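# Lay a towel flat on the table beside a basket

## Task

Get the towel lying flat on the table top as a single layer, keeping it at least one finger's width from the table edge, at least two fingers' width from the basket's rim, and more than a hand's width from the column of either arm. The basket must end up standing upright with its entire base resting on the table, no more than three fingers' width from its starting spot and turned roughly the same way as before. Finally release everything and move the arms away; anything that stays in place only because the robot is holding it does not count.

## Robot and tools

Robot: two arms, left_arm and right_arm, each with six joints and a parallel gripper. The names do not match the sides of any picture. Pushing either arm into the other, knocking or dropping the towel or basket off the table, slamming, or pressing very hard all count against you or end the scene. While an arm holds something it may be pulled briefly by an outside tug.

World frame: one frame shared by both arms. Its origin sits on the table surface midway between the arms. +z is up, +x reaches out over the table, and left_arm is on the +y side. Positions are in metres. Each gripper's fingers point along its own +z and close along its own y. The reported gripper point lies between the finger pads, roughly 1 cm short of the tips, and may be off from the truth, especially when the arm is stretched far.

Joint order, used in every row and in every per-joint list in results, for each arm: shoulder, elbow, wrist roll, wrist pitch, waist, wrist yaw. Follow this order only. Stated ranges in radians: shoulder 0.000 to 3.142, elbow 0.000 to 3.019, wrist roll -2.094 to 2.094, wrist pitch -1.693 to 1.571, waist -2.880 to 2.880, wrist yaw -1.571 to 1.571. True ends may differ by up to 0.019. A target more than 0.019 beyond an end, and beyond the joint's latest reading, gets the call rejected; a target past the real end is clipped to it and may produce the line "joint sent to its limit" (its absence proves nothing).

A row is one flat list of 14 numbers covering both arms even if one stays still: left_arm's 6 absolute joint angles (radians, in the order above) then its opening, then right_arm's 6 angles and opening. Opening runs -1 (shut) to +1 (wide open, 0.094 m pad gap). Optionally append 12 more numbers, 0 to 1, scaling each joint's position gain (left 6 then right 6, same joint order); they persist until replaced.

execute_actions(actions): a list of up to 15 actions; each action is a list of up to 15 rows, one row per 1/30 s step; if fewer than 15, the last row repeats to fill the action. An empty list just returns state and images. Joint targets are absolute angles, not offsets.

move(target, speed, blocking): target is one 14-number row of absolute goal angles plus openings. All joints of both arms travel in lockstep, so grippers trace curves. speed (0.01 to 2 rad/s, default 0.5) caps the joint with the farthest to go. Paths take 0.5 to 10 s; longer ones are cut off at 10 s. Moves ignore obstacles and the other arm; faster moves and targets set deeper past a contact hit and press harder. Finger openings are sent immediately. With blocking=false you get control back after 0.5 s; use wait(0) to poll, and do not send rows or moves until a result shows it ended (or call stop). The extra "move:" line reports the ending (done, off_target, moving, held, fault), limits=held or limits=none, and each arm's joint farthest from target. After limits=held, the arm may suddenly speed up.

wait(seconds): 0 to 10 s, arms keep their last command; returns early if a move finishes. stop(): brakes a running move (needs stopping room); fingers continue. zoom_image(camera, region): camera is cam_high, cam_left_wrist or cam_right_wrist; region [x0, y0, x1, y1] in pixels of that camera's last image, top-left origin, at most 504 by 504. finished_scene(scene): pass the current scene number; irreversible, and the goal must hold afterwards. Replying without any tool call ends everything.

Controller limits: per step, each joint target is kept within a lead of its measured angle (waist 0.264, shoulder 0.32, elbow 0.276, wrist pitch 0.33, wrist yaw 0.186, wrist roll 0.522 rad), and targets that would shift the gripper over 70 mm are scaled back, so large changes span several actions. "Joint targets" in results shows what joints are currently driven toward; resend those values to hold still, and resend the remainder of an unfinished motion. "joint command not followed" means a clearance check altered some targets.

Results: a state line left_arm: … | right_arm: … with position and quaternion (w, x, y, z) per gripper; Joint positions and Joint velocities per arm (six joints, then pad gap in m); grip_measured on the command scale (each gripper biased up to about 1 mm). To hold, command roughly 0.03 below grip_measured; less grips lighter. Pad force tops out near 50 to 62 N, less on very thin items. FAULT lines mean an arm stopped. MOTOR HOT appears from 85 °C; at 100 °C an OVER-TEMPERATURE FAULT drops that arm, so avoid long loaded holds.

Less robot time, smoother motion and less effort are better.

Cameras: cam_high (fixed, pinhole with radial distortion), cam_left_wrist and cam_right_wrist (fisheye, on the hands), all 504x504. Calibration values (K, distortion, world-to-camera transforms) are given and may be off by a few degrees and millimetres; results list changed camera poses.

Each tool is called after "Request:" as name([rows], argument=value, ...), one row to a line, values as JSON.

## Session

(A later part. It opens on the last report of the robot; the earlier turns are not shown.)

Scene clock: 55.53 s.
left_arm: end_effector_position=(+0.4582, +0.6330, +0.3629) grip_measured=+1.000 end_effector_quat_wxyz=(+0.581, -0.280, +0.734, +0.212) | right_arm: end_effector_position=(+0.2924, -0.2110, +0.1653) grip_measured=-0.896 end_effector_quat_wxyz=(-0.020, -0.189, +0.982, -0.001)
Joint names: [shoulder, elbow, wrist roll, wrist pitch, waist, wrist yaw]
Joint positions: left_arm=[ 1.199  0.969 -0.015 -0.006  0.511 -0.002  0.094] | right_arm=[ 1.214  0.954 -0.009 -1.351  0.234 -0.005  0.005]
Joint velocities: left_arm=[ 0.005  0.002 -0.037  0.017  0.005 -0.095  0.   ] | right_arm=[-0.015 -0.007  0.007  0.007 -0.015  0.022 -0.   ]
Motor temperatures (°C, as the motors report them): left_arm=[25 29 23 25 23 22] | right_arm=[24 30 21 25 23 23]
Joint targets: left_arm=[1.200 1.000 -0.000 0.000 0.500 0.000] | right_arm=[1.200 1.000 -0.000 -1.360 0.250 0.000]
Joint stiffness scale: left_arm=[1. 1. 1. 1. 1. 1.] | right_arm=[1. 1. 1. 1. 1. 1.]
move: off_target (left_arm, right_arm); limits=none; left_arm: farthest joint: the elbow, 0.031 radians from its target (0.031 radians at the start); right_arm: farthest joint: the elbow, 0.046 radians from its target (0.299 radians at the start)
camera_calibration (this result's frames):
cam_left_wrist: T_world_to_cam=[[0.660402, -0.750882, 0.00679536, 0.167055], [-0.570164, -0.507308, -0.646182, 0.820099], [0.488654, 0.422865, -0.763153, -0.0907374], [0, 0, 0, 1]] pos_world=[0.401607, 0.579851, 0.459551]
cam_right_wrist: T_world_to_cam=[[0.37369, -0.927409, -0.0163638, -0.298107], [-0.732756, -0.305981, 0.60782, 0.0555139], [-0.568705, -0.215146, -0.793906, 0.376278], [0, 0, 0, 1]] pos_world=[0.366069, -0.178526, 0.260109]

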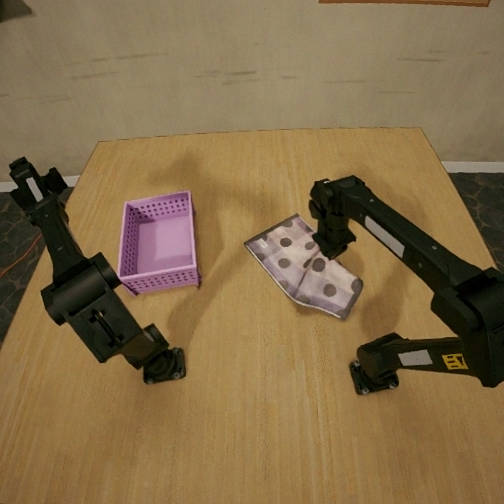

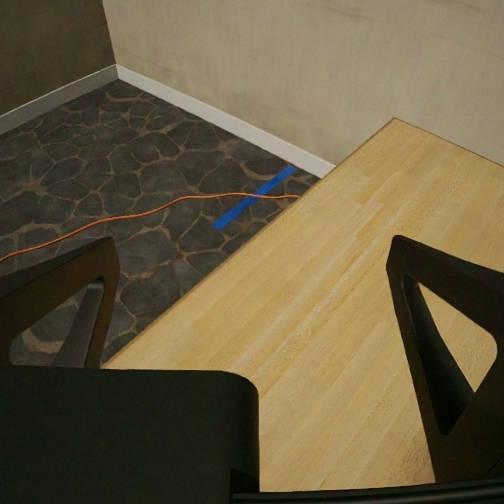

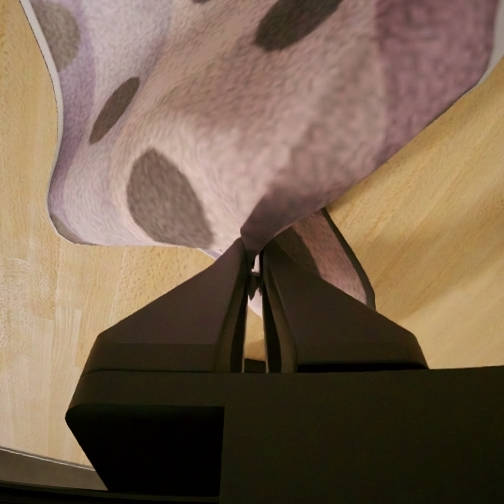

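Request:
move(target=[1.2,1.0,0,0,0.5,0,1,1.61,1.06,0,-1.0,0.36,0,-1], speed=0.25)

Request:
move(target=[1.2,1.0,0,0,0.5,0,1,1.61,1.06,0,-1.0,0.36,0,0])

Request:
move(target=[1.2,1.0,0,0,0.5,0,1,1.3,1.3,0,-1.5,-0.1,0,0])

Request:
zoom_image(camera="cam_high", region=[190, 160, 410, 380])

Scene clock: 61.20 s.
left_arm: end_effector_position=(+0.4582, +0.6330, +0.3629) grip_measured=+1.000 end_effector_quat_wxyz=(+0.581, -0.280, +0.734, +0.212) | right_arm: end_effector_position=(+0.3687, -0.1321, +0.0530) grip_measured=-0.896 end_effector_quat_wxyz=(-0.009, -0.243, +0.970, -0.000)
Joint names: [shoulder, elbow, wrist roll, wrist pitch, waist, wrist yaw]
Joint positions: left_arm=[ 1.199  0.969 -0.015 -0.006  0.511 -0.002  0.094] | right_arm=[ 1.596  1.018 -0.009 -1.012  0.345 -0.004  0.005]
Joint velocities: left_arm=[-0.005 -0.017 -0.007  0.017 -0.005 -0.022  0.   ] | right_arm=[ 0.015 -0.007  0.007 -0.002 -0.005  0.007  0.001]
Motor temperatures (°C, as the motors report them): left_arm=[25 29 23 25 23 22] | right_arm=[24 31 21 25 23 23]
Joint targets: left_arm=[1.200 1.000 -0.000 -0.000 0.500 0.000] | right_arm=[1.610 1.060 0.000 -1.000 0.360 -0.000]
Joint stiffness scale: left_arm=[1. 1. 1. 1. 1. 1.] | right_arm=[1. 1. 1. 1. 1. 1.]
move: off_target (left_arm, right_arm); limits=none; left_arm: farthest joint: the elbow, 0.031 radians from its target (0.031 radians at the start); right_arm: farthest joint: the elbow, 0.042 radians from its target (0.106 radians at the start)
camera_calibration (this result's frames):
cam_left_wrist: T_world_to_cam=[[0.660402, -0.750882, 0.00679536, 0.167055], [-0.570164, -0.507308, -0.646182, 0.820099], [0.488654, 0.422865, -0.763153, -0.0907374], [0, 0, 0, 1]] pos_world=[0.401607, 0.579851, 0.459551]
cam_right_wrist: T_world_to_cam=[[0.4748, -0.879967, -0.0149629, -0.286335], [-0.705847, -0.390896, 0.590746, 0.183557], [-0.525685, -0.269924, -0.806719, 0.325066], [0, 0, 0, 1]] pos_world=[0.436397, -0.0924704, 0.149517]

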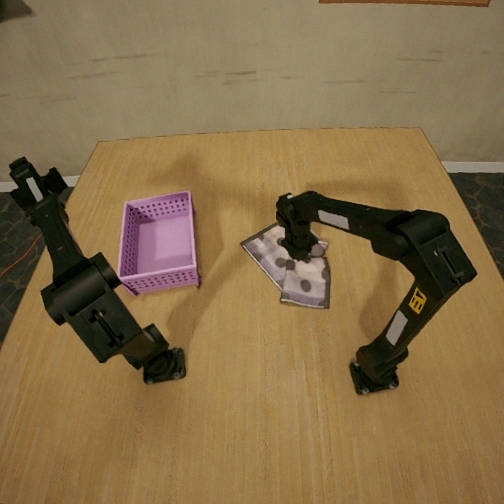

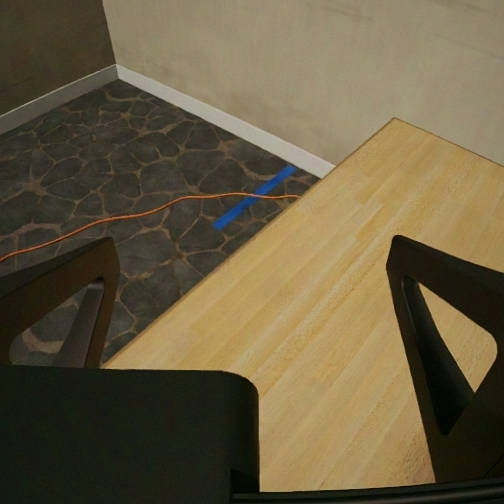

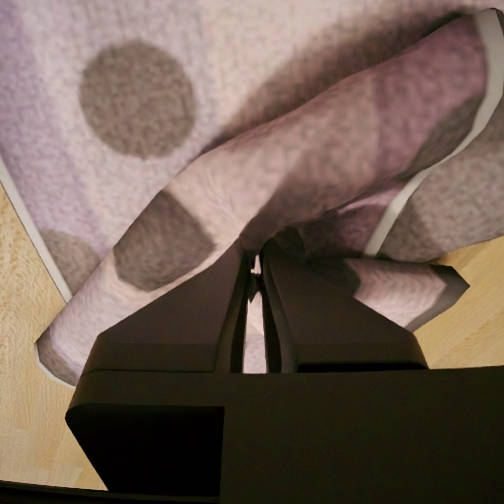

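Scene clock: 61.90 s.
left_arm: end_effector_position=(+0.4582, +0.6330, +0.3629) grip_measured=+1.000 end_effector_quat_wxyz=(+0.581, -0.280, +0.734, +0.212) | right_arm: end_effector_position=(+0.3687, -0.1321, +0.0530) grip_measured=-0.002 end_effector_quat_wxyz=(-0.009, -0.243, +0.970, -0.000)
Joint names: [shoulder, elbow, wrist roll, wrist pitch, waist, wrist yaw]
Joint positions: left_arm=[ 1.199  0.969 -0.015 -0.006  0.511 -0.002  0.094] | right_arm=[ 1.596  1.018 -0.009 -1.012  0.345 -0.004  0.047]
Joint velocities: left_arm=[-0.005 -0.012  0.051 -0.012 -0.005 -0.081  0.   ] | right_arm=[-0.005 -0.012  0.007 -0.002 -0.005  0.037 -0.001]
Motor temperatures (°C, as the motors report them): left_arm=[25 29 23 25 23 22] | right_arm=[24 31 21 25 23 23]
Joint targets: left_arm=[1.200 1.000 -0.000 0.000 0.500 -0.000] | right_arm=[1.610 1.060 -0.000 -1.000 0.360 0.000]
Joint stiffness scale: left_arm=[1. 1. 1. 1. 1. 1.] | right_arm=[1. 1. 1. 1. 1. 1.]
move: off_target (left_arm, right_arm); limits=none; left_arm: farthest joint: the elbow, 0.031 radians from its target (0.031 radians at the start); right_arm: farthest joint: the elbow, 0.042 radians from its target (0.042 radians at the start)
camera_calibration (this result's frames):
cam_left_wrist: T_world_to_cam=[[0.660402, -0.750882, 0.00679536, 0.167055], [-0.570164, -0.507308, -0.646182, 0.820099], [0.488654, 0.422865, -0.763153, -0.0907374], [0, 0, 0, 1]] pos_world=[0.401607, 0.579851, 0.459551]
cam_right_wrist: T_world_to_cam=[[0.4748, -0.879967, -0.0149629, -0.286335], [-0.705847, -0.390896, 0.590746, 0.183557], [-0.525685, -0.269924, -0.806719, 0.325066], [0, 0, 0, 1]] pos_world=[0.436397, -0.0924704, 0.149517]

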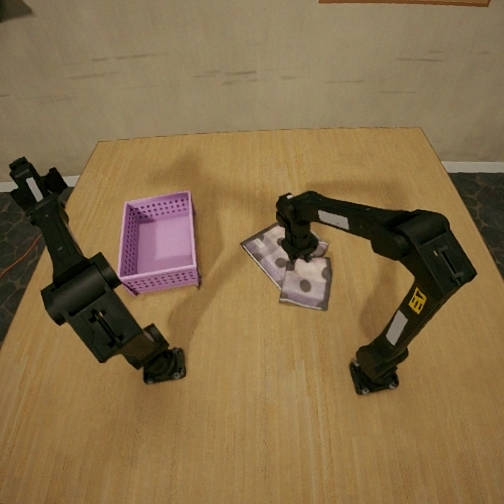

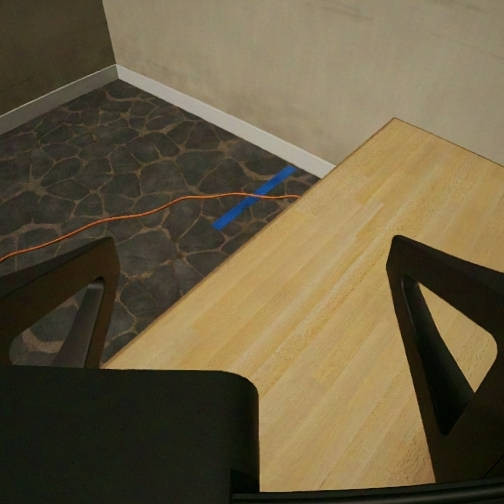

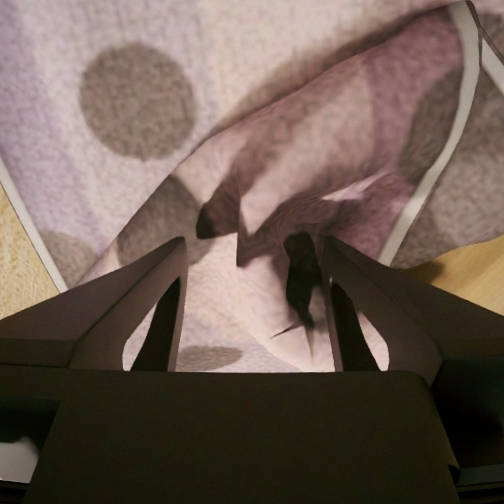

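Scene clock: 63.33 s.
left_arm: end_effector_position=(+0.4582, +0.6330, +0.3629) grip_measured=+1.000 end_effector_quat_wxyz=(+0.581, -0.280, +0.734, +0.212) | right_arm: end_effector_position=(+0.3789, -0.3094, +0.2524) grip_measured=-0.001 end_effector_quat_wxyz=(+0.019, -0.024, +1.000, +0.002)
Joint names: [shoulder, elbow, wrist roll, wrist pitch, waist, wrist yaw]
Joint positions: left_arm=[ 1.199  0.969 -0.015 -0.006  0.511 -0.002  0.094] | right_arm=[ 1.301  1.26  -0.008 -1.491 -0.097 -0.003  0.047]
Joint velocities: left_arm=[-0.005 -0.012 -0.007  0.002  0.005 -0.051  0.   ] | right_arm=[-0.005 -0.012  0.051  0.007 -0.015  0.007 -0.001]
Motor temperatures (°C, as the motors report them): left_arm=[25 29 23 25 23 22] | right_arm=[24 31 21 25 23 23]
Joint targets: left_arm=[1.200 1.000 0.000 -0.000 0.500 0.000] | right_arm=[1.300 1.300 0.000 -1.500 -0.100 -0.000]
Joint stiffness scale: left_arm=[1. 1. 1. 1. 1. 1.] | right_arm=[1. 1. 1. 1. 1. 1.]
move: off_target (left_arm, right_arm); limits=none; left_arm: farthest joint: the elbow, 0.031 radians from its target (0.031 radians at the start); right_arm: farthest joint: the elbow, 0.040 radians from its target (0.282 radians at the start)
camera_calibration (this result's frames):
cam_left_wrist: T_world_to_cam=[[0.660402, -0.750882, 0.00679536, 0.167055], [-0.570164, -0.507308, -0.646182, 0.820099], [0.488654, 0.422865, -0.763153, -0.0907374], [0, 0, 0, 1]] pos_world=[0.401607, 0.579851, 0.459551]
cam_right_wrist: T_world_to_cam=[[0.0523058, -0.99854, -0.0135022, -0.321263], [-0.837946, -0.0512406, 0.543342, 0.170759], [-0.54324, -0.0171059, -0.839403, 0.536495], [0, 0, 0, 1]] pos_world=[0.451336, -0.302866, 0.353217]

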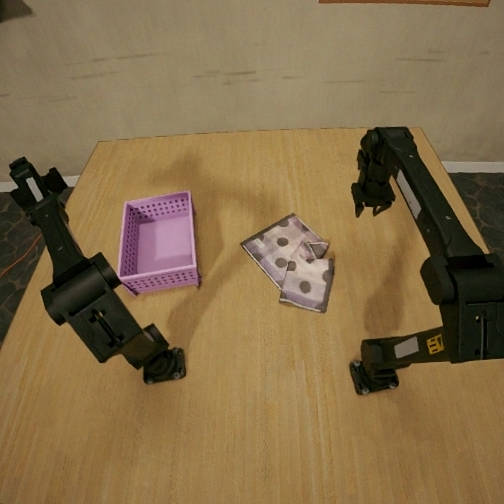

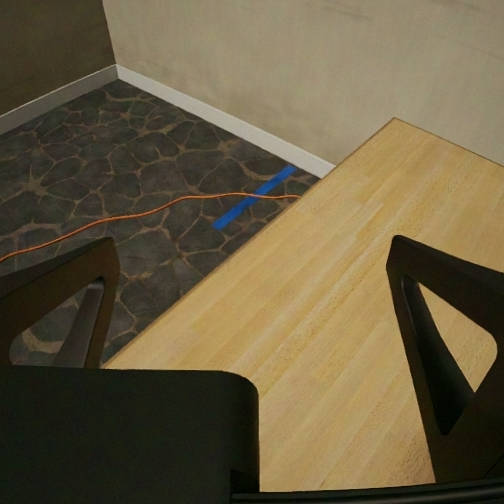

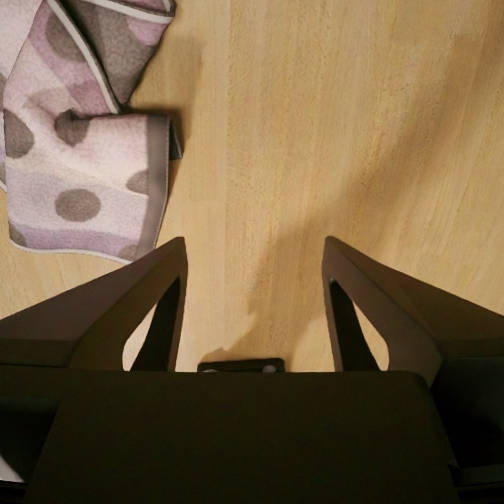

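Region (190, 160, 410, 380) of cam_high's 504x504 image, scaled by 2.291, with more detail than that image has.

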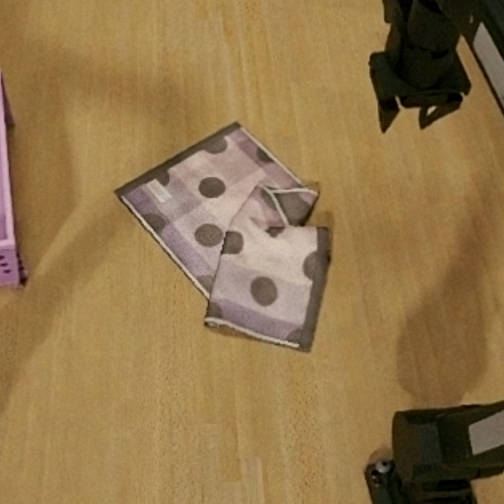

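Request:
move(target=[1.2,1.0,0,0,0.5,0,1,1.445,0.93,0,-1.058,0.07,0,0.2])

Request:
move(target=[1.2,1.0,0,0,0.5,0,1,1.575,0.84,0,-0.84,0.07,0,0.2], speed=0.3)

Request:
move(target=[1.2,1.0,0,0,0.5,0,1,1.575,0.84,0,-0.84,0.07,0,-1])

Request:
move(target=[1.2,1.0,0,0,0.5,0,1,1.5,1.05,0,-1.1,-0.05,0,-1], speed=0.3)

Request:
move(target=[1.2,1.0,0,0,0.5,0,1,1.72,1.3,0,-1.12,-0.55,0,-1], speed=0.3)

Scene clock: 73.57 s.
left_arm: end_effector_position=(+0.4582, +0.6330, +0.3629) grip_measured=+1.000 end_effector_quat_wxyz=(+0.581, -0.280, +0.734, +0.212) | right_arm: end_effector_position=(+0.3620, -0.2528, +0.0809) grip_measured=+0.198 end_effector_quat_wxyz=(-0.007, -0.102, +0.995, +0.001)
Joint names: [shoulder, elbow, wrist roll, wrist pitch, waist, wrist yaw]
Joint positions: left_arm=[ 1.199  0.969 -0.015 -0.006  0.511 -0.002  0.094] | right_arm=[ 1.436  0.921 -0.008 -1.069  0.059 -0.003  0.056]
Joint velocities: left_arm=[ 0.005 -0.007  0.007  0.012 -0.005 -0.022  0.   ] | right_arm=[-0.015 -0.002  0.095 -0.007  0.005 -0.007 -0.   ]
Motor temperatures (°C, as the motors report them): left_arm=[25 29 23 25 23 22] | right_arm=[24 32 21 25 23 23]
Joint targets: left_arm=[1.200 1.000 -0.000 0.000 0.500 0.000] | right_arm=[1.445 0.930 0.000 -1.058 0.070 -0.000]
Joint stiffness scale: left_arm=[1. 1. 1. 1. 1. 1.] | right_arm=[1. 1. 1. 1. 1. 1.]
move: off_target (left_arm); limits=none; left_arm: farthest joint: the elbow, 0.031 radians from its target (0.031 radians at the start); right_arm: farthest joint: the waist, 0.011 radians from its target (0.167 radians at the start)
camera_calibration (this result's frames):
cam_left_wrist: T_world_to_cam=[[0.660402, -0.750882, 0.00679536, 0.167055], [-0.570164, -0.507308, -0.646182, 0.820099], [0.488654, 0.422865, -0.763153, -0.0907374], [0, 0, 0, 1]] pos_world=[0.401607, 0.579851, 0.459551]
cam_right_wrist: T_world_to_cam=[[0.206505, -0.978344, -0.0141201, -0.31682], [-0.790995, -0.17542, 0.586136, 0.200837], [-0.57592, -0.109871, -0.81009, 0.370406], [0, 0, 0, 1]] pos_world=[0.43761, -0.234031, 0.17787]

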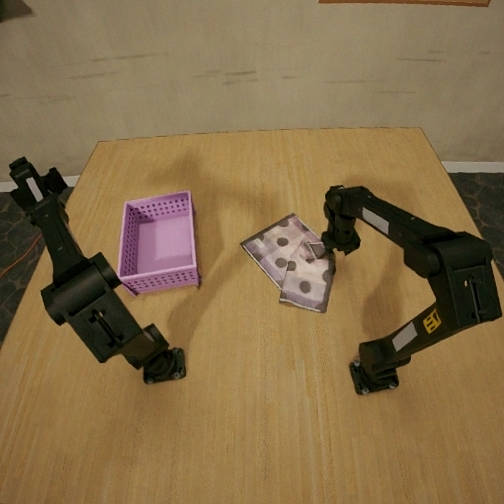

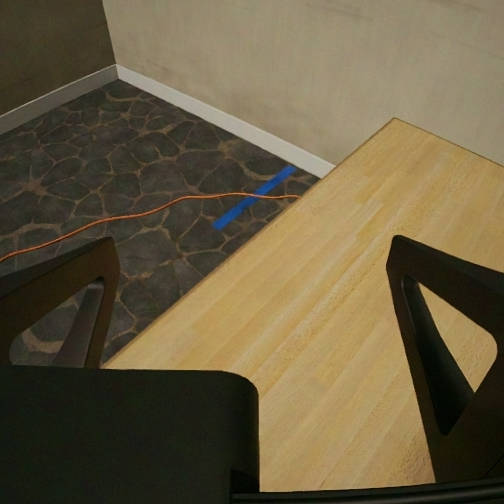

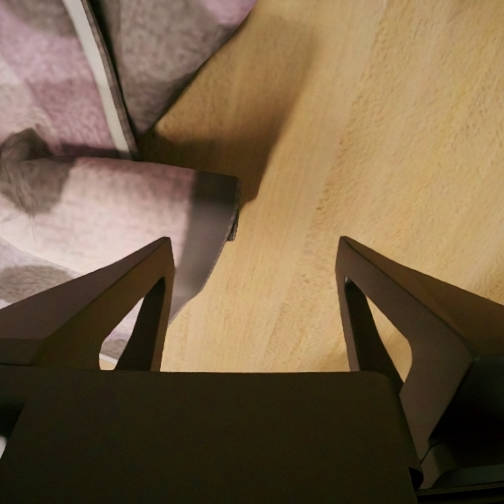

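Scene clock: 74.70 s.
left_arm: end_effector_position=(+0.4582, +0.6330, +0.3629) grip_measured=+1.000 end_effector_quat_wxyz=(+0.581, -0.280, +0.734, +0.212) | right_arm: end_effector_position=(+0.3697, -0.2512, +0.0197) grip_measured=+0.199 end_effector_quat_wxyz=(+0.006, -0.102, +0.995, +0.002)
Joint names: [shoulder, elbow, wrist roll, wrist pitch, waist, wrist yaw]
Joint positions: left_arm=[ 1.199  0.969 -0.015 -0.006  0.511 -0.002  0.094] | right_arm=[ 1.545  0.847 -0.008 -0.862  0.059 -0.004  0.056]
Joint velocities: left_arm=[-0.015  0.002 -0.022 -0.022 -0.005  0.051  0.   ] | right_arm=[-0.005 -0.007 -0.051 -0.002 -0.005 -0.051 -0.001]
Motor temperatures (°C, as the motors report them): left_arm=[25 29 23 25 23 22] | right_arm=[24 32 21 25 23 23]
Joint targets: left_arm=[1.200 1.000 0.000 -0.000 0.500 -0.000] | right_arm=[1.575 0.840 0.000 -0.840 0.070 0.000]
Joint stiffness scale: left_arm=[1. 1. 1. 1. 1. 1.] | right_arm=[1. 1. 1. 1. 1. 1.]
move: off_target (left_arm, right_arm); limits=none; left_arm: farthest joint: the elbow, 0.031 radians from its target (0.031 radians at the start); right_arm: farthest joint: the shoulder, 0.030 radians from its target (0.139 radians at the start)
camera_calibration (this result's frames):
cam_left_wrist: T_world_to_cam=[[0.660402, -0.750882, 0.00679536, 0.167055], [-0.570164, -0.507308, -0.646182, 0.820099], [0.488654, 0.422865, -0.763153, -0.0907374], [0, 0, 0, 1]] pos_world=[0.401607, 0.579851, 0.459551]
cam_right_wrist: T_world_to_cam=[[0.206846, -0.978265, -0.0145967, -0.317741], [-0.804705, -0.178596, 0.566174, 0.247741], [-0.556475, -0.105365, -0.824157, 0.319625], [0, 0, 0, 1]] pos_world=[0.442945, -0.232912, 0.118519]

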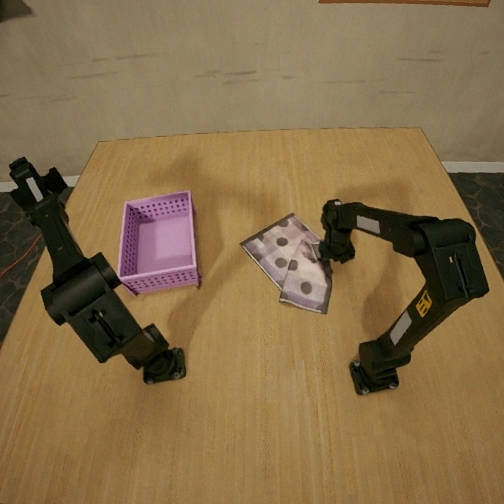

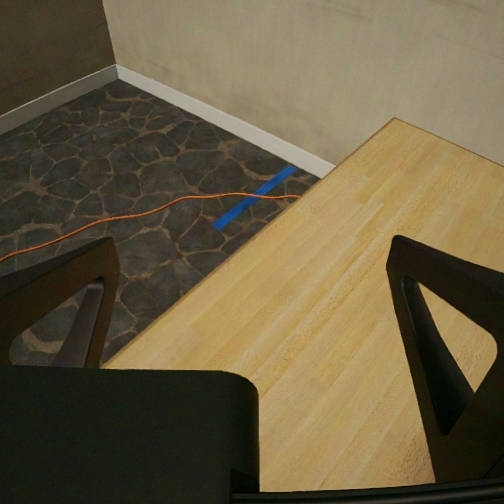

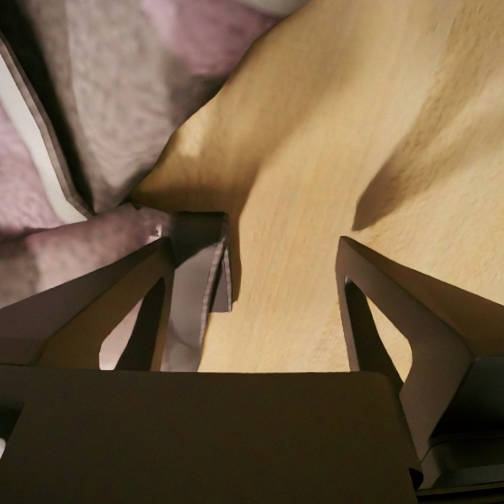

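Scene clock: 75.40 s.
left_arm: end_effector_position=(+0.4582, +0.6330, +0.3629) grip_measured=+1.000 end_effector_quat_wxyz=(+0.581, -0.280, +0.734, +0.212) | right_arm: end_effector_position=(+0.3707, -0.2506, +0.0201) grip_measured=-0.978 end_effector_quat_wxyz=(+0.008, -0.102, +0.995, +0.003)
Joint names: [shoulder, elbow, wrist roll, wrist pitch, waist, wrist yaw]
Joint positions: left_arm=[ 1.199  0.969 -0.015 -0.006  0.511 -0.002  0.094] | right_arm=[ 1.544  0.847 -0.008 -0.858  0.059 -0.005  0.001]
Joint velocities: left_arm=[-0.005  0.012  0.022  0.002 -0.005  0.051  0.   ] | right_arm=[-0.015 -0.012 -0.007  0.007  0.015 -0.022  0.   ]
Motor temperatures (°C, as the motors report them): left_arm=[25 30 23 25 23 22] | right_arm=[24 32 21 25 23 23]
Joint targets: left_arm=[1.200 1.000 0.000 0.000 0.500 -0.000] | right_arm=[1.575 0.840 -0.000 -0.840 0.070 0.000]
Joint stiffness scale: left_arm=[1. 1. 1. 1. 1. 1.] | right_arm=[1. 1. 1. 1. 1. 1.]
move: off_target (left_arm, right_arm); limits=none; left_arm: farthest joint: the elbow, 0.031 radians from its target (0.031 radians at the start); right_arm: farthest joint: the shoulder, 0.031 radians from its target (0.030 radians at the start)
camera_calibration (this result's frames):
cam_left_wrist: T_world_to_cam=[[0.660402, -0.750882, 0.00679536, 0.167055], [-0.570164, -0.507308, -0.646182, 0.820099], [0.488654, 0.422865, -0.763153, -0.0907374], [0, 0, 0, 1]] pos_world=[0.401607, 0.579851, 0.459551]
cam_right_wrist: T_world_to_cam=[[0.206942, -0.978215, -0.0164443, -0.317405], [-0.807234, -0.180219, 0.562044, 0.249001], [-0.552764, -0.103036, -0.826944, 0.319836], [0, 0, 0, 1]] pos_world=[0.44348, -0.232661, 0.119317]

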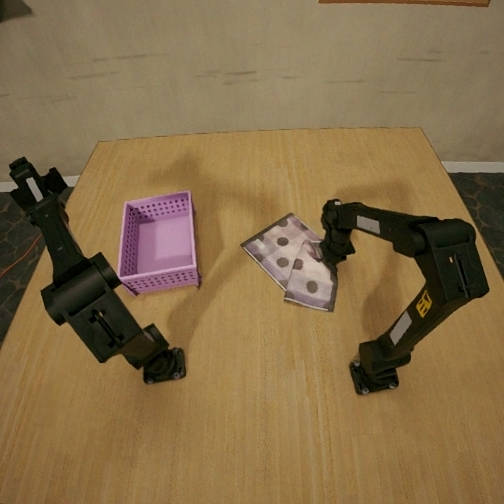

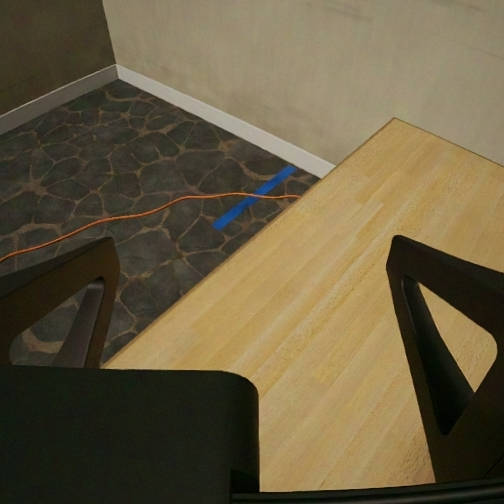

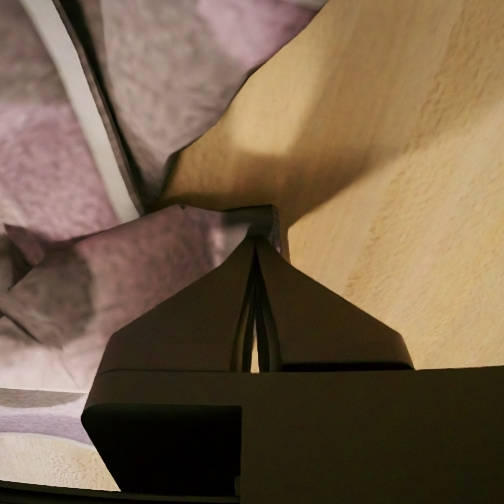

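Scene clock: 76.67 s.
left_arm: end_effector_position=(+0.4582, +0.6330, +0.3629) grip_measured=+1.000 end_effector_quat_wxyz=(+0.581, -0.280, +0.734, +0.212) | right_arm: end_effector_position=(+0.3970, -0.2848, +0.0820) grip_measured=-0.978 end_effector_quat_wxyz=(-0.012, -0.054, +0.998, +0.002)
Joint names: [shoulder, elbow, wrist roll, wrist pitch, waist, wrist yaw]
Joint positions: left_arm=[ 1.199  0.969 -0.015 -0.006  0.511 -0.002  0.094] | right_arm=[ 1.516  1.012 -0.008 -1.091 -0.038 -0.004  0.001]
Joint velocities: left_arm=[-0.015 -0.027 -0.037 -0.007  0.005  0.007  0.   ] | right_arm=[-0.005  0.002  0.051 -0.022 -0.015 -0.051 -0.   ]
Motor temperatures (°C, as the motors report them): left_arm=[25 30 23 25 23 22] | right_arm=[24 32 21 25 23 23]
Joint targets: left_arm=[1.200 1.000 0.000 -0.000 0.500 -0.000] | right_arm=[1.500 1.050 0.000 -1.100 -0.050 -0.000]
Joint stiffness scale: left_arm=[1. 1. 1. 1. 1. 1.] | right_arm=[1. 1. 1. 1. 1. 1.]
move: off_target (left_arm, right_arm); limits=none; left_arm: farthest joint: the elbow, 0.031 radians from its target (0.031 radians at the start); right_arm: farthest joint: the elbow, 0.038 radians from its target (0.203 radians at the start)
camera_calibration (this result's frames):
cam_left_wrist: T_world_to_cam=[[0.660402, -0.750882, 0.00679536, 0.167055], [-0.570164, -0.507308, -0.646182, 0.820099], [0.488654, 0.422865, -0.763153, -0.0907374], [0, 0, 0, 1]] pos_world=[0.401607, 0.579851, 0.459551]
cam_right_wrist: T_world_to_cam=[[0.110687, -0.99373, -0.0157766, -0.321521], [-0.797441, -0.0982753, 0.59534, 0.24604], [-0.593158, -0.0533158, -0.803319, 0.410276], [0, 0, 0, 1]] pos_world=[0.475149, -0.273451, 0.178033]

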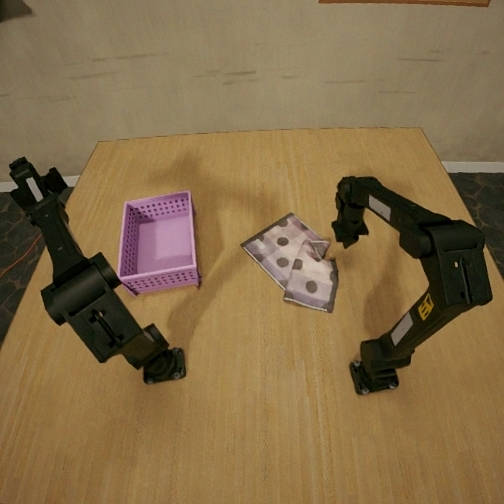

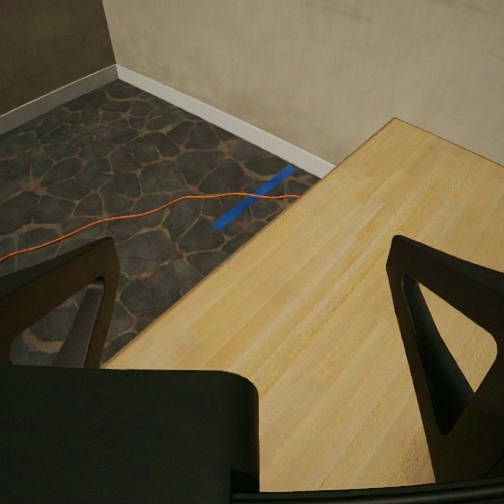

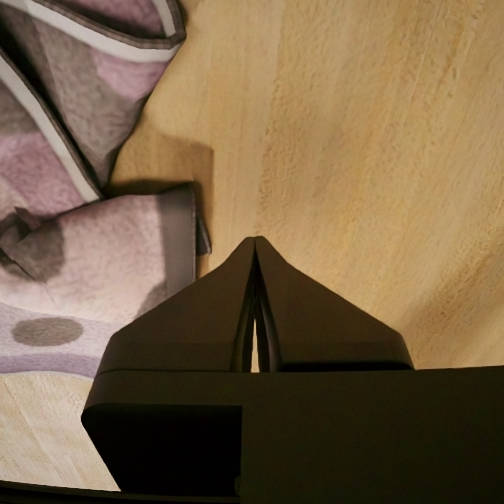

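Scene clock: 78.80 s.
left_arm: end_effector_position=(+0.4582, +0.6330, +0.3629) grip_measured=+1.000 end_effector_quat_wxyz=(+0.581, -0.280, +0.734, +0.212) | right_arm: end_effector_position=(+0.4481, -0.5184, +0.0876) grip_measured=-0.978 end_effector_quat_wxyz=(+0.008, +0.199, +0.980, -0.000)
Joint names: [shoulder, elbow, wrist roll, wrist pitch, waist, wrist yaw]
Joint positions: left_arm=[ 1.199  0.969 -0.015 -0.006  0.511 -0.002  0.094] | right_arm=[ 1.7    1.256 -0.008 -1.111 -0.547 -0.003  0.001]
Joint velocities: left_arm=[ 0.005 -0.012 -0.051  0.007 -0.015 -0.022  0.   ] | right_arm=[-0.005  0.007 -0.007 -0.002  0.005  0.051 -0.001]
Motor temperatures (°C, as the motors report them): left_arm=[25 30 23 25 23 22] | right_arm=[24 32 21 25 23 23]
Joint targets: left_arm=[1.200 1.000 -0.000 -0.000 0.500 0.000] | right_arm=[1.720 1.300 -0.000 -1.120 -0.550 0.000]
Joint stiffness scale: left_arm=[1. 1. 1. 1. 1. 1.] | right_arm=[1. 1. 1. 1. 1. 1.]
move: off_target (left_arm, right_arm); limits=none; left_arm: farthest joint: the elbow, 0.031 radians from its target (0.031 radians at the start); right_arm: farthest joint: the elbow, 0.044 radians from its target (0.288 radians at the start)
camera_calibration (this result's frames):
cam_left_wrist: T_world_to_cam=[[0.660402, -0.750882, 0.00679536, 0.167055], [-0.570164, -0.507308, -0.646182, 0.820099], [0.488654, 0.422865, -0.763153, -0.0907374], [0, 0, 0, 1]] pos_world=[0.401607, 0.579851, 0.459551]
cam_right_wrist: T_world_to_cam=[[-0.387284, -0.921852, -0.0141562, -0.298996], [-0.765567, 0.312995, 0.562087, 0.46235], [-0.51373, 0.228525, -0.826957, 0.54518], [0, 0, 0, 1]] pos_world=[0.518239, -0.54493, 0.186727]

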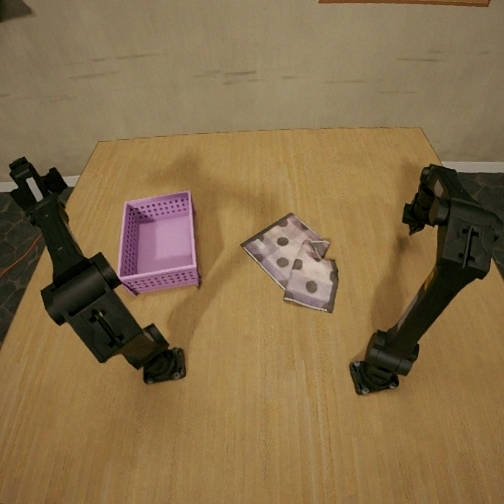

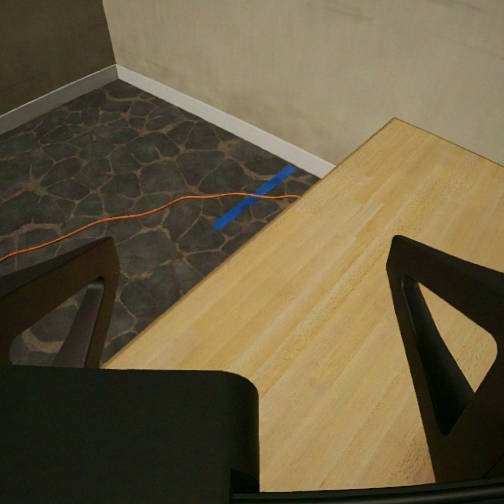

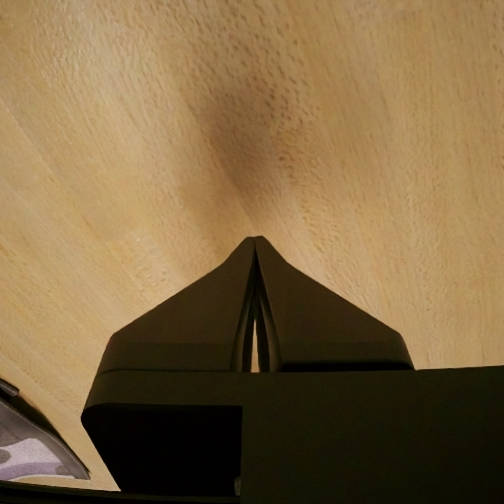

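Request:
move(target=[1.2,1.0,0,0,0.5,0,1,1.445,0.93,0,-1.058,0.07,0.3,0.2], speed=0.8)

Scene clock: 81.97 s.
left_arm: end_effector_position=(+0.4582, +0.6330, +0.3629) grip_measured=+1.000 end_effector_quat_wxyz=(+0.581, -0.280, +0.734, +0.212) | right_arm: end_effector_position=(+0.3723, -0.2963, +0.0809) grip_measured=+0.198 end_effector_quat_wxyz=(-0.002, -0.112, +0.983, -0.148)
Joint names: [shoulder, elbow, wrist roll, wrist pitch, waist, wrist yaw]
Joint positions: left_arm=[ 1.199  0.969 -0.015 -0.006  0.511 -0.002  0.094] | right_arm=[ 1.462  0.926 -0.008 -1.069  0.075  0.296  0.056]
Joint velocities: left_arm=[-0.015 -0.002  0.037  0.002  0.005  0.037  0.   ] | right_arm=[-0.015 -0.017 -0.007 -0.012  0.015  0.022 -0.002]
Motor temperatures (°C, as the motors report them): left_arm=[25 30 23 25 23 22] | right_arm=[24 32 21 25 23 23]
Joint targets: left_arm=[1.200 1.000 0.000 0.000 0.500 -0.000] | right_arm=[1.445 0.930 0.000 -1.058 0.070 0.300]
Joint stiffness scale: left_arm=[1. 1. 1. 1. 1. 1.] | right_arm=[1. 1. 1. 1. 1. 1.]
move: off_target (left_arm); limits=none; left_arm: farthest joint: the elbow, 0.031 radians from its target (0.031 radians at the start); right_arm: farthest joint: the shoulder, 0.017 radians from its target (0.255 radians at the start)
camera_calibration (this result's frames):
cam_left_wrist: T_world_to_cam=[[0.660402, -0.750882, 0.00679536, 0.167055], [-0.570164, -0.507308, -0.646182, 0.820099], [0.488654, 0.422865, -0.763153, -0.0907374], [0, 0, 0, 1]] pos_world=[0.401607, 0.579851, 0.459551]
cam_right_wrist: T_world_to_cam=[[0.223395, -0.933666, 0.279932, -0.378303], [-0.811966, -0.0193659, 0.583383, 0.255591], [-0.539264, -0.35762, -0.762432, 0.280584], [0, 0, 0, 1]] pos_world=[0.443351, -0.247917, 0.170717]

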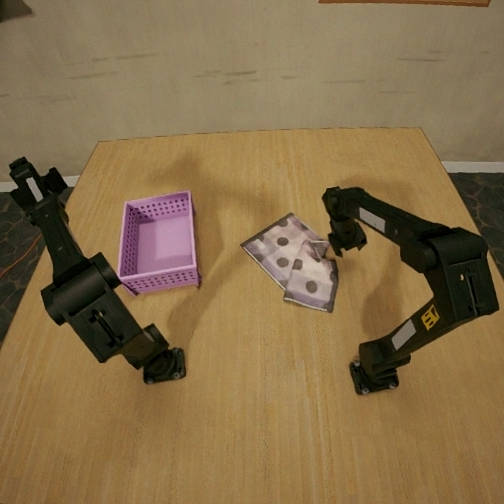

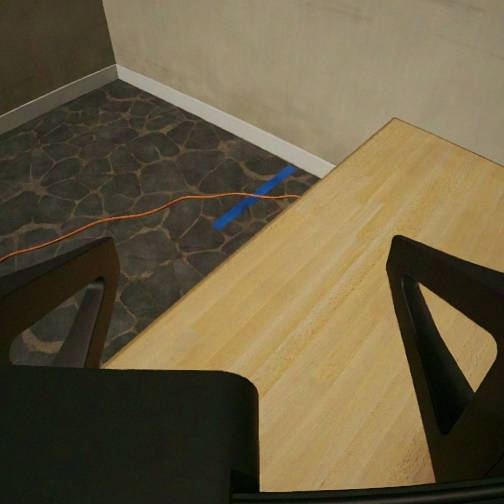

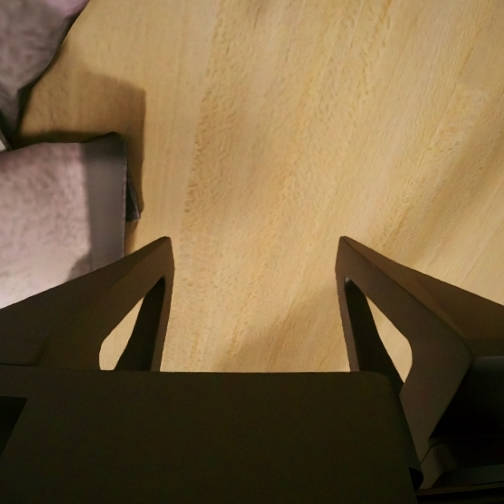

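Request:
move(target=[1.2,1.0,0,0,0.5,0,1,1.445,0.93,0,-1.058,-0.07,-0.3,0.0], speed=0.8)

Request:
move(target=[1.2,1.0,0,0,0.5,0,1,1.61,0.84,0,-0.81,-0.07,-0.3,0.0], speed=0.3)

Request:
execute_actions([
  [[1.2,1.0,0,0,0.5,0,1,1.61,0.84,0,-0.81,-0.07,-0.3,-0.4]],
  [[1.2,1.0,0,0,0.5,0,1,1.62,0.84,0,-0.81,-0.07,-0.3,-0.7]],
  [[1.2,1.0,0,0,0.5,0,1,1.62,0.84,0,-0.81,-0.07,-0.3,-1]],
])

Scene clock: 86.50 s.
left_arm: end_effector_position=(+0.4582, +0.6330, +0.3629) grip_measured=+1.000 end_effector_quat_wxyz=(+0.581, -0.280, +0.734, +0.212) | right_arm: end_effector_position=(+0.3647, -0.2457, +0.0809) grip_measured=+0.001 end_effector_quat_wxyz=(-0.022, -0.041, +0.988, +0.146)
Joint names: [shoulder, elbow, wrist roll, wrist pitch, waist, wrist yaw]
Joint positions: left_arm=[ 1.199  0.969 -0.015 -0.006  0.511 -0.002  0.094] | right_arm=[ 1.462  0.926 -0.008 -1.069 -0.057 -0.295  0.047]
Joint velocities: left_arm=[-0.015 -0.002 -0.022  0.022 -0.005 -0.022  0.   ] | right_arm=[-0.015 -0.007 -0.022 -0.022  0.005 -0.007  0.   ]
Motor temperatures (°C, as the motors report them): left_arm=[25 30 23 25 23 22] | right_arm=[24 32 21 25 23 23]
Joint targets: left_arm=[1.200 1.000 -0.000 0.000 0.500 0.000] | right_arm=[1.445 0.930 -0.000 -1.058 -0.070 -0.300]
Joint stiffness scale: left_arm=[1. 1. 1. 1. 1. 1.] | right_arm=[1. 1. 1. 1. 1. 1.]
move: off_target (left_arm); limits=none; left_arm: farthest joint: the elbow, 0.031 radians from its target (0.031 radians at the start); right_arm: farthest joint: the shoulder, 0.017 radians from its target (0.017 radians at the start)
camera_calibration (this result's frames):
cam_left_wrist: T_world_to_cam=[[0.660402, -0.750882, 0.00679536, 0.167055], [-0.570164, -0.507308, -0.646182, 0.820099], [0.488654, 0.422865, -0.763153, -0.0907374], [0, 0, 0, 1]] pos_world=[0.401607, 0.579851, 0.459551]
cam_right_wrist: T_world_to_cam=[[0.0775456, -0.950153, -0.301988, -0.233159], [-0.780912, -0.246193, 0.574078, 0.184169], [-0.619809, 0.191308, -0.761077, 0.458748], [0, 0, 0, 1]] pos_world=[0.446236, -0.263958, 0.173004]

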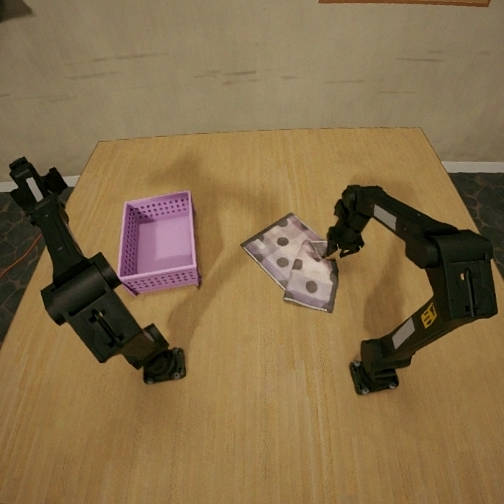

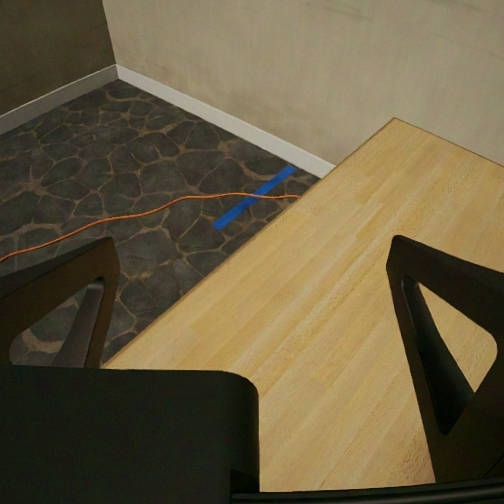

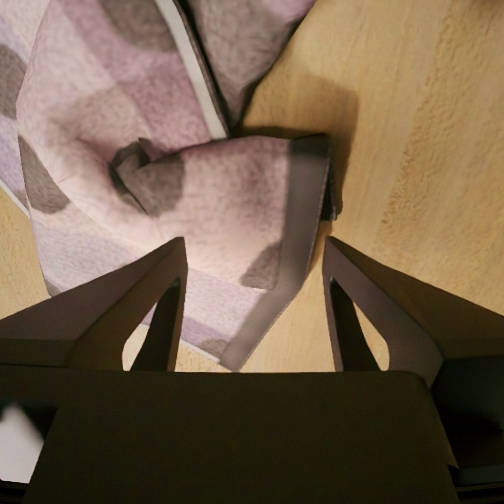

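Scene clock: 87.70 s.
left_arm: end_effector_position=(+0.4582, +0.6330, +0.3629) grip_measured=+1.000 end_effector_quat_wxyz=(+0.581, -0.280, +0.734, +0.212) | right_arm: end_effector_position=(+0.3737, -0.2445, +0.0196) grip_measured=+0.001 end_effector_quat_wxyz=(-0.005, -0.040, +0.988, +0.149)
Joint names: [shoulder, elbow, wrist roll, wrist pitch, waist, wrist yaw]
Joint positions: left_arm=[ 1.199  0.969 -0.015 -0.006  0.511 -0.002  0.094] | right_arm=[ 1.57   0.852 -0.002 -0.851 -0.058 -0.299  0.047]
Joint velocities: left_arm=[-0.005 -0.002 -0.022 -0.007  0.005 -0.095  0.   ] | right_arm=[ 0.005 -0.007 -0.022  0.012  0.005  0.007  0.001]
Motor temperatures (°C, as the motors report them): left_arm=[25 30 23 25 23 22] | right_arm=[24 31 21 25 23 23]
Joint targets: left_arm=[1.200 1.000 0.000 -0.000 0.500 0.000] | right_arm=[1.610 0.840 0.000 -0.810 -0.070 -0.300]
Joint stiffness scale: left_arm=[1. 1. 1. 1. 1. 1.] | right_arm=[1. 1. 1. 1. 1. 1.]
move: off_target (left_arm, right_arm); limits=none; left_arm: farthest joint: the elbow, 0.031 radians from its target (0.031 radians at the start); right_arm: farthest joint: the wrist pitch, 0.041 radians from its target (0.259 radians at the start)
camera_calibration (this result's frames):
cam_left_wrist: T_world_to_cam=[[0.660402, -0.750882, 0.00679536, 0.167055], [-0.570164, -0.507308, -0.646182, 0.820099], [0.488654, 0.422865, -0.763153, -0.0907374], [0, 0, 0, 1]] pos_world=[0.401607, 0.579851, 0.459551]
cam_right_wrist: T_world_to_cam=[[0.0810555, -0.948882, -0.305044, -0.252214], [-0.80138, -0.24402, 0.546117, 0.235353], [-0.592638, 0.200191, -0.780195, 0.409846], [0, 0, 0, 1]] pos_world=[0.451941, -0.263938, 0.114292]

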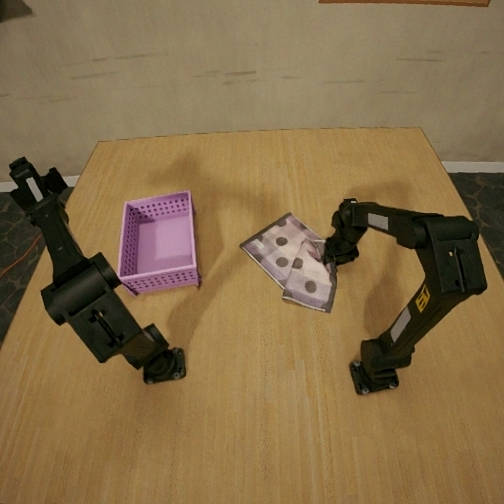

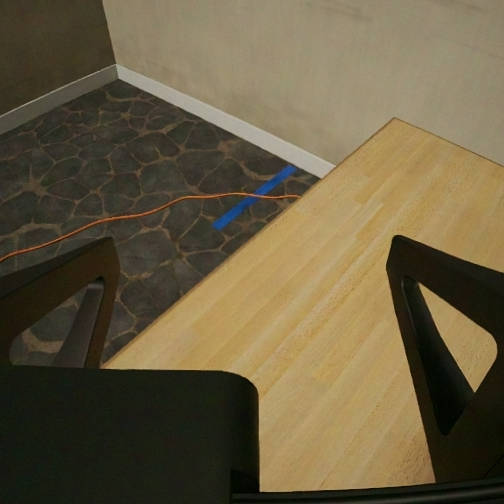

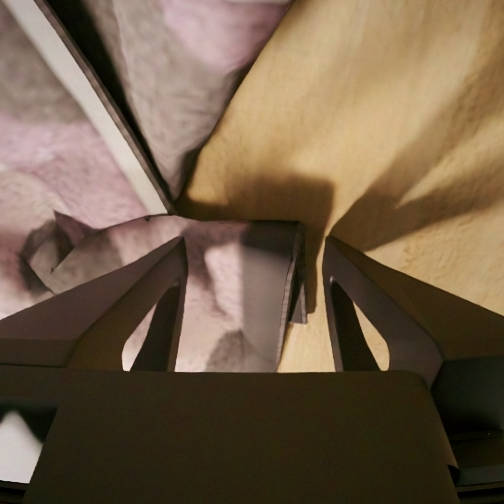

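Scene clock: 89.20 s.
left_arm: end_effector_position=(+0.4582, +0.6330, +0.3629) grip_measured=+1.000 end_effector_quat_wxyz=(+0.581, -0.280, +0.734, +0.212) | right_arm: end_effector_position=(+0.3779, -0.2429, +0.0172) grip_measured=-0.902 end_effector_quat_wxyz=(+0.003, -0.040, +0.987, +0.156)
Joint names: [shoulder, elbow, wrist roll, wrist pitch, waist, wrist yaw]
Joint positions: left_arm=[ 1.199  0.969 -0.015 -0.006  0.511 -0.002  0.094] | right_arm=[ 1.578  0.85  -0.002 -0.826 -0.06  -0.313  0.005]
Joint velocities: left_arm=[-0.005 -0.012 -0.007  0.017 -0.005  0.037  0.   ] | right_arm=[-0.005 -0.007 -0.007 -0.012 -0.024 -0.11   0.002]
Motor temperatures (°C, as the motors report them): left_arm=[25 30 23 25 23 22] | right_arm=[24 31 21 25 23 23]
Joint targets: left_arm=[1.200 1.000 0.000 0.000 0.500 0.000] | right_arm=[1.620 0.840 0.000 -0.810 -0.070 -0.300]
Joint stiffness scale: left_arm=[1. 1. 1. 1. 1. 1.] | right_arm=[1. 1. 1. 1. 1. 1.]
camera_calibration (this result's frames):
cam_left_wrist: T_world_to_cam=[[0.660402, -0.750882, 0.00679536, 0.167055], [-0.570164, -0.507308, -0.646182, 0.820099], [0.488654, 0.422865, -0.763153, -0.0907374], [0, 0, 0, 1]] pos_world=[0.401607, 0.579851, 0.459551]
cam_right_wrist: T_world_to_cam=[[0.0832809, -0.944193, -0.318692, -0.251159], [-0.809993, -0.250429, 0.53028, 0.242404], [-0.580496, 0.213976, -0.785645, 0.40891], [0, 0, 0, 1]] pos_world=[0.454633, -0.263935, 0.112674]

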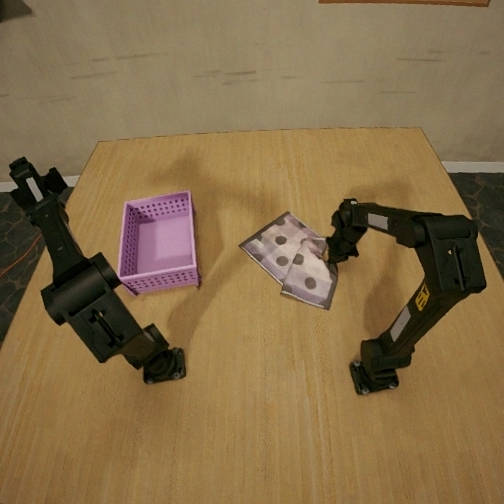

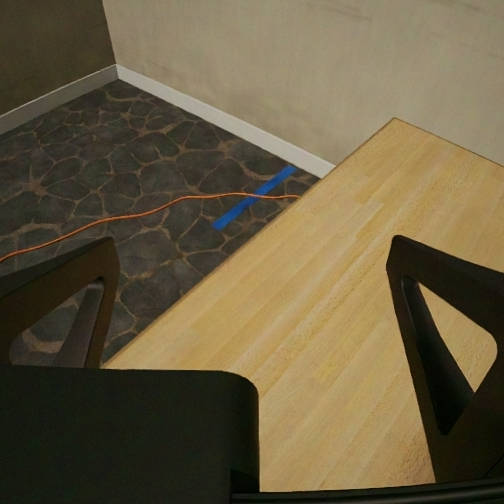

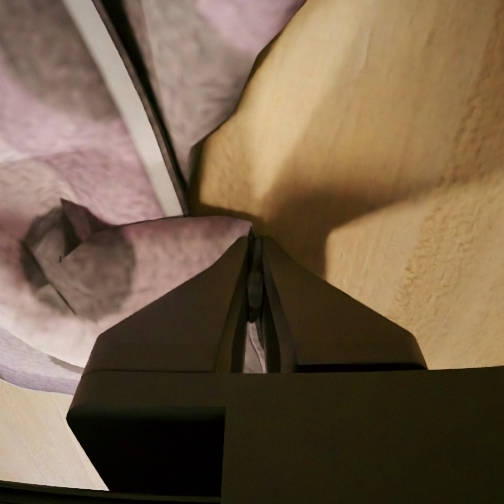

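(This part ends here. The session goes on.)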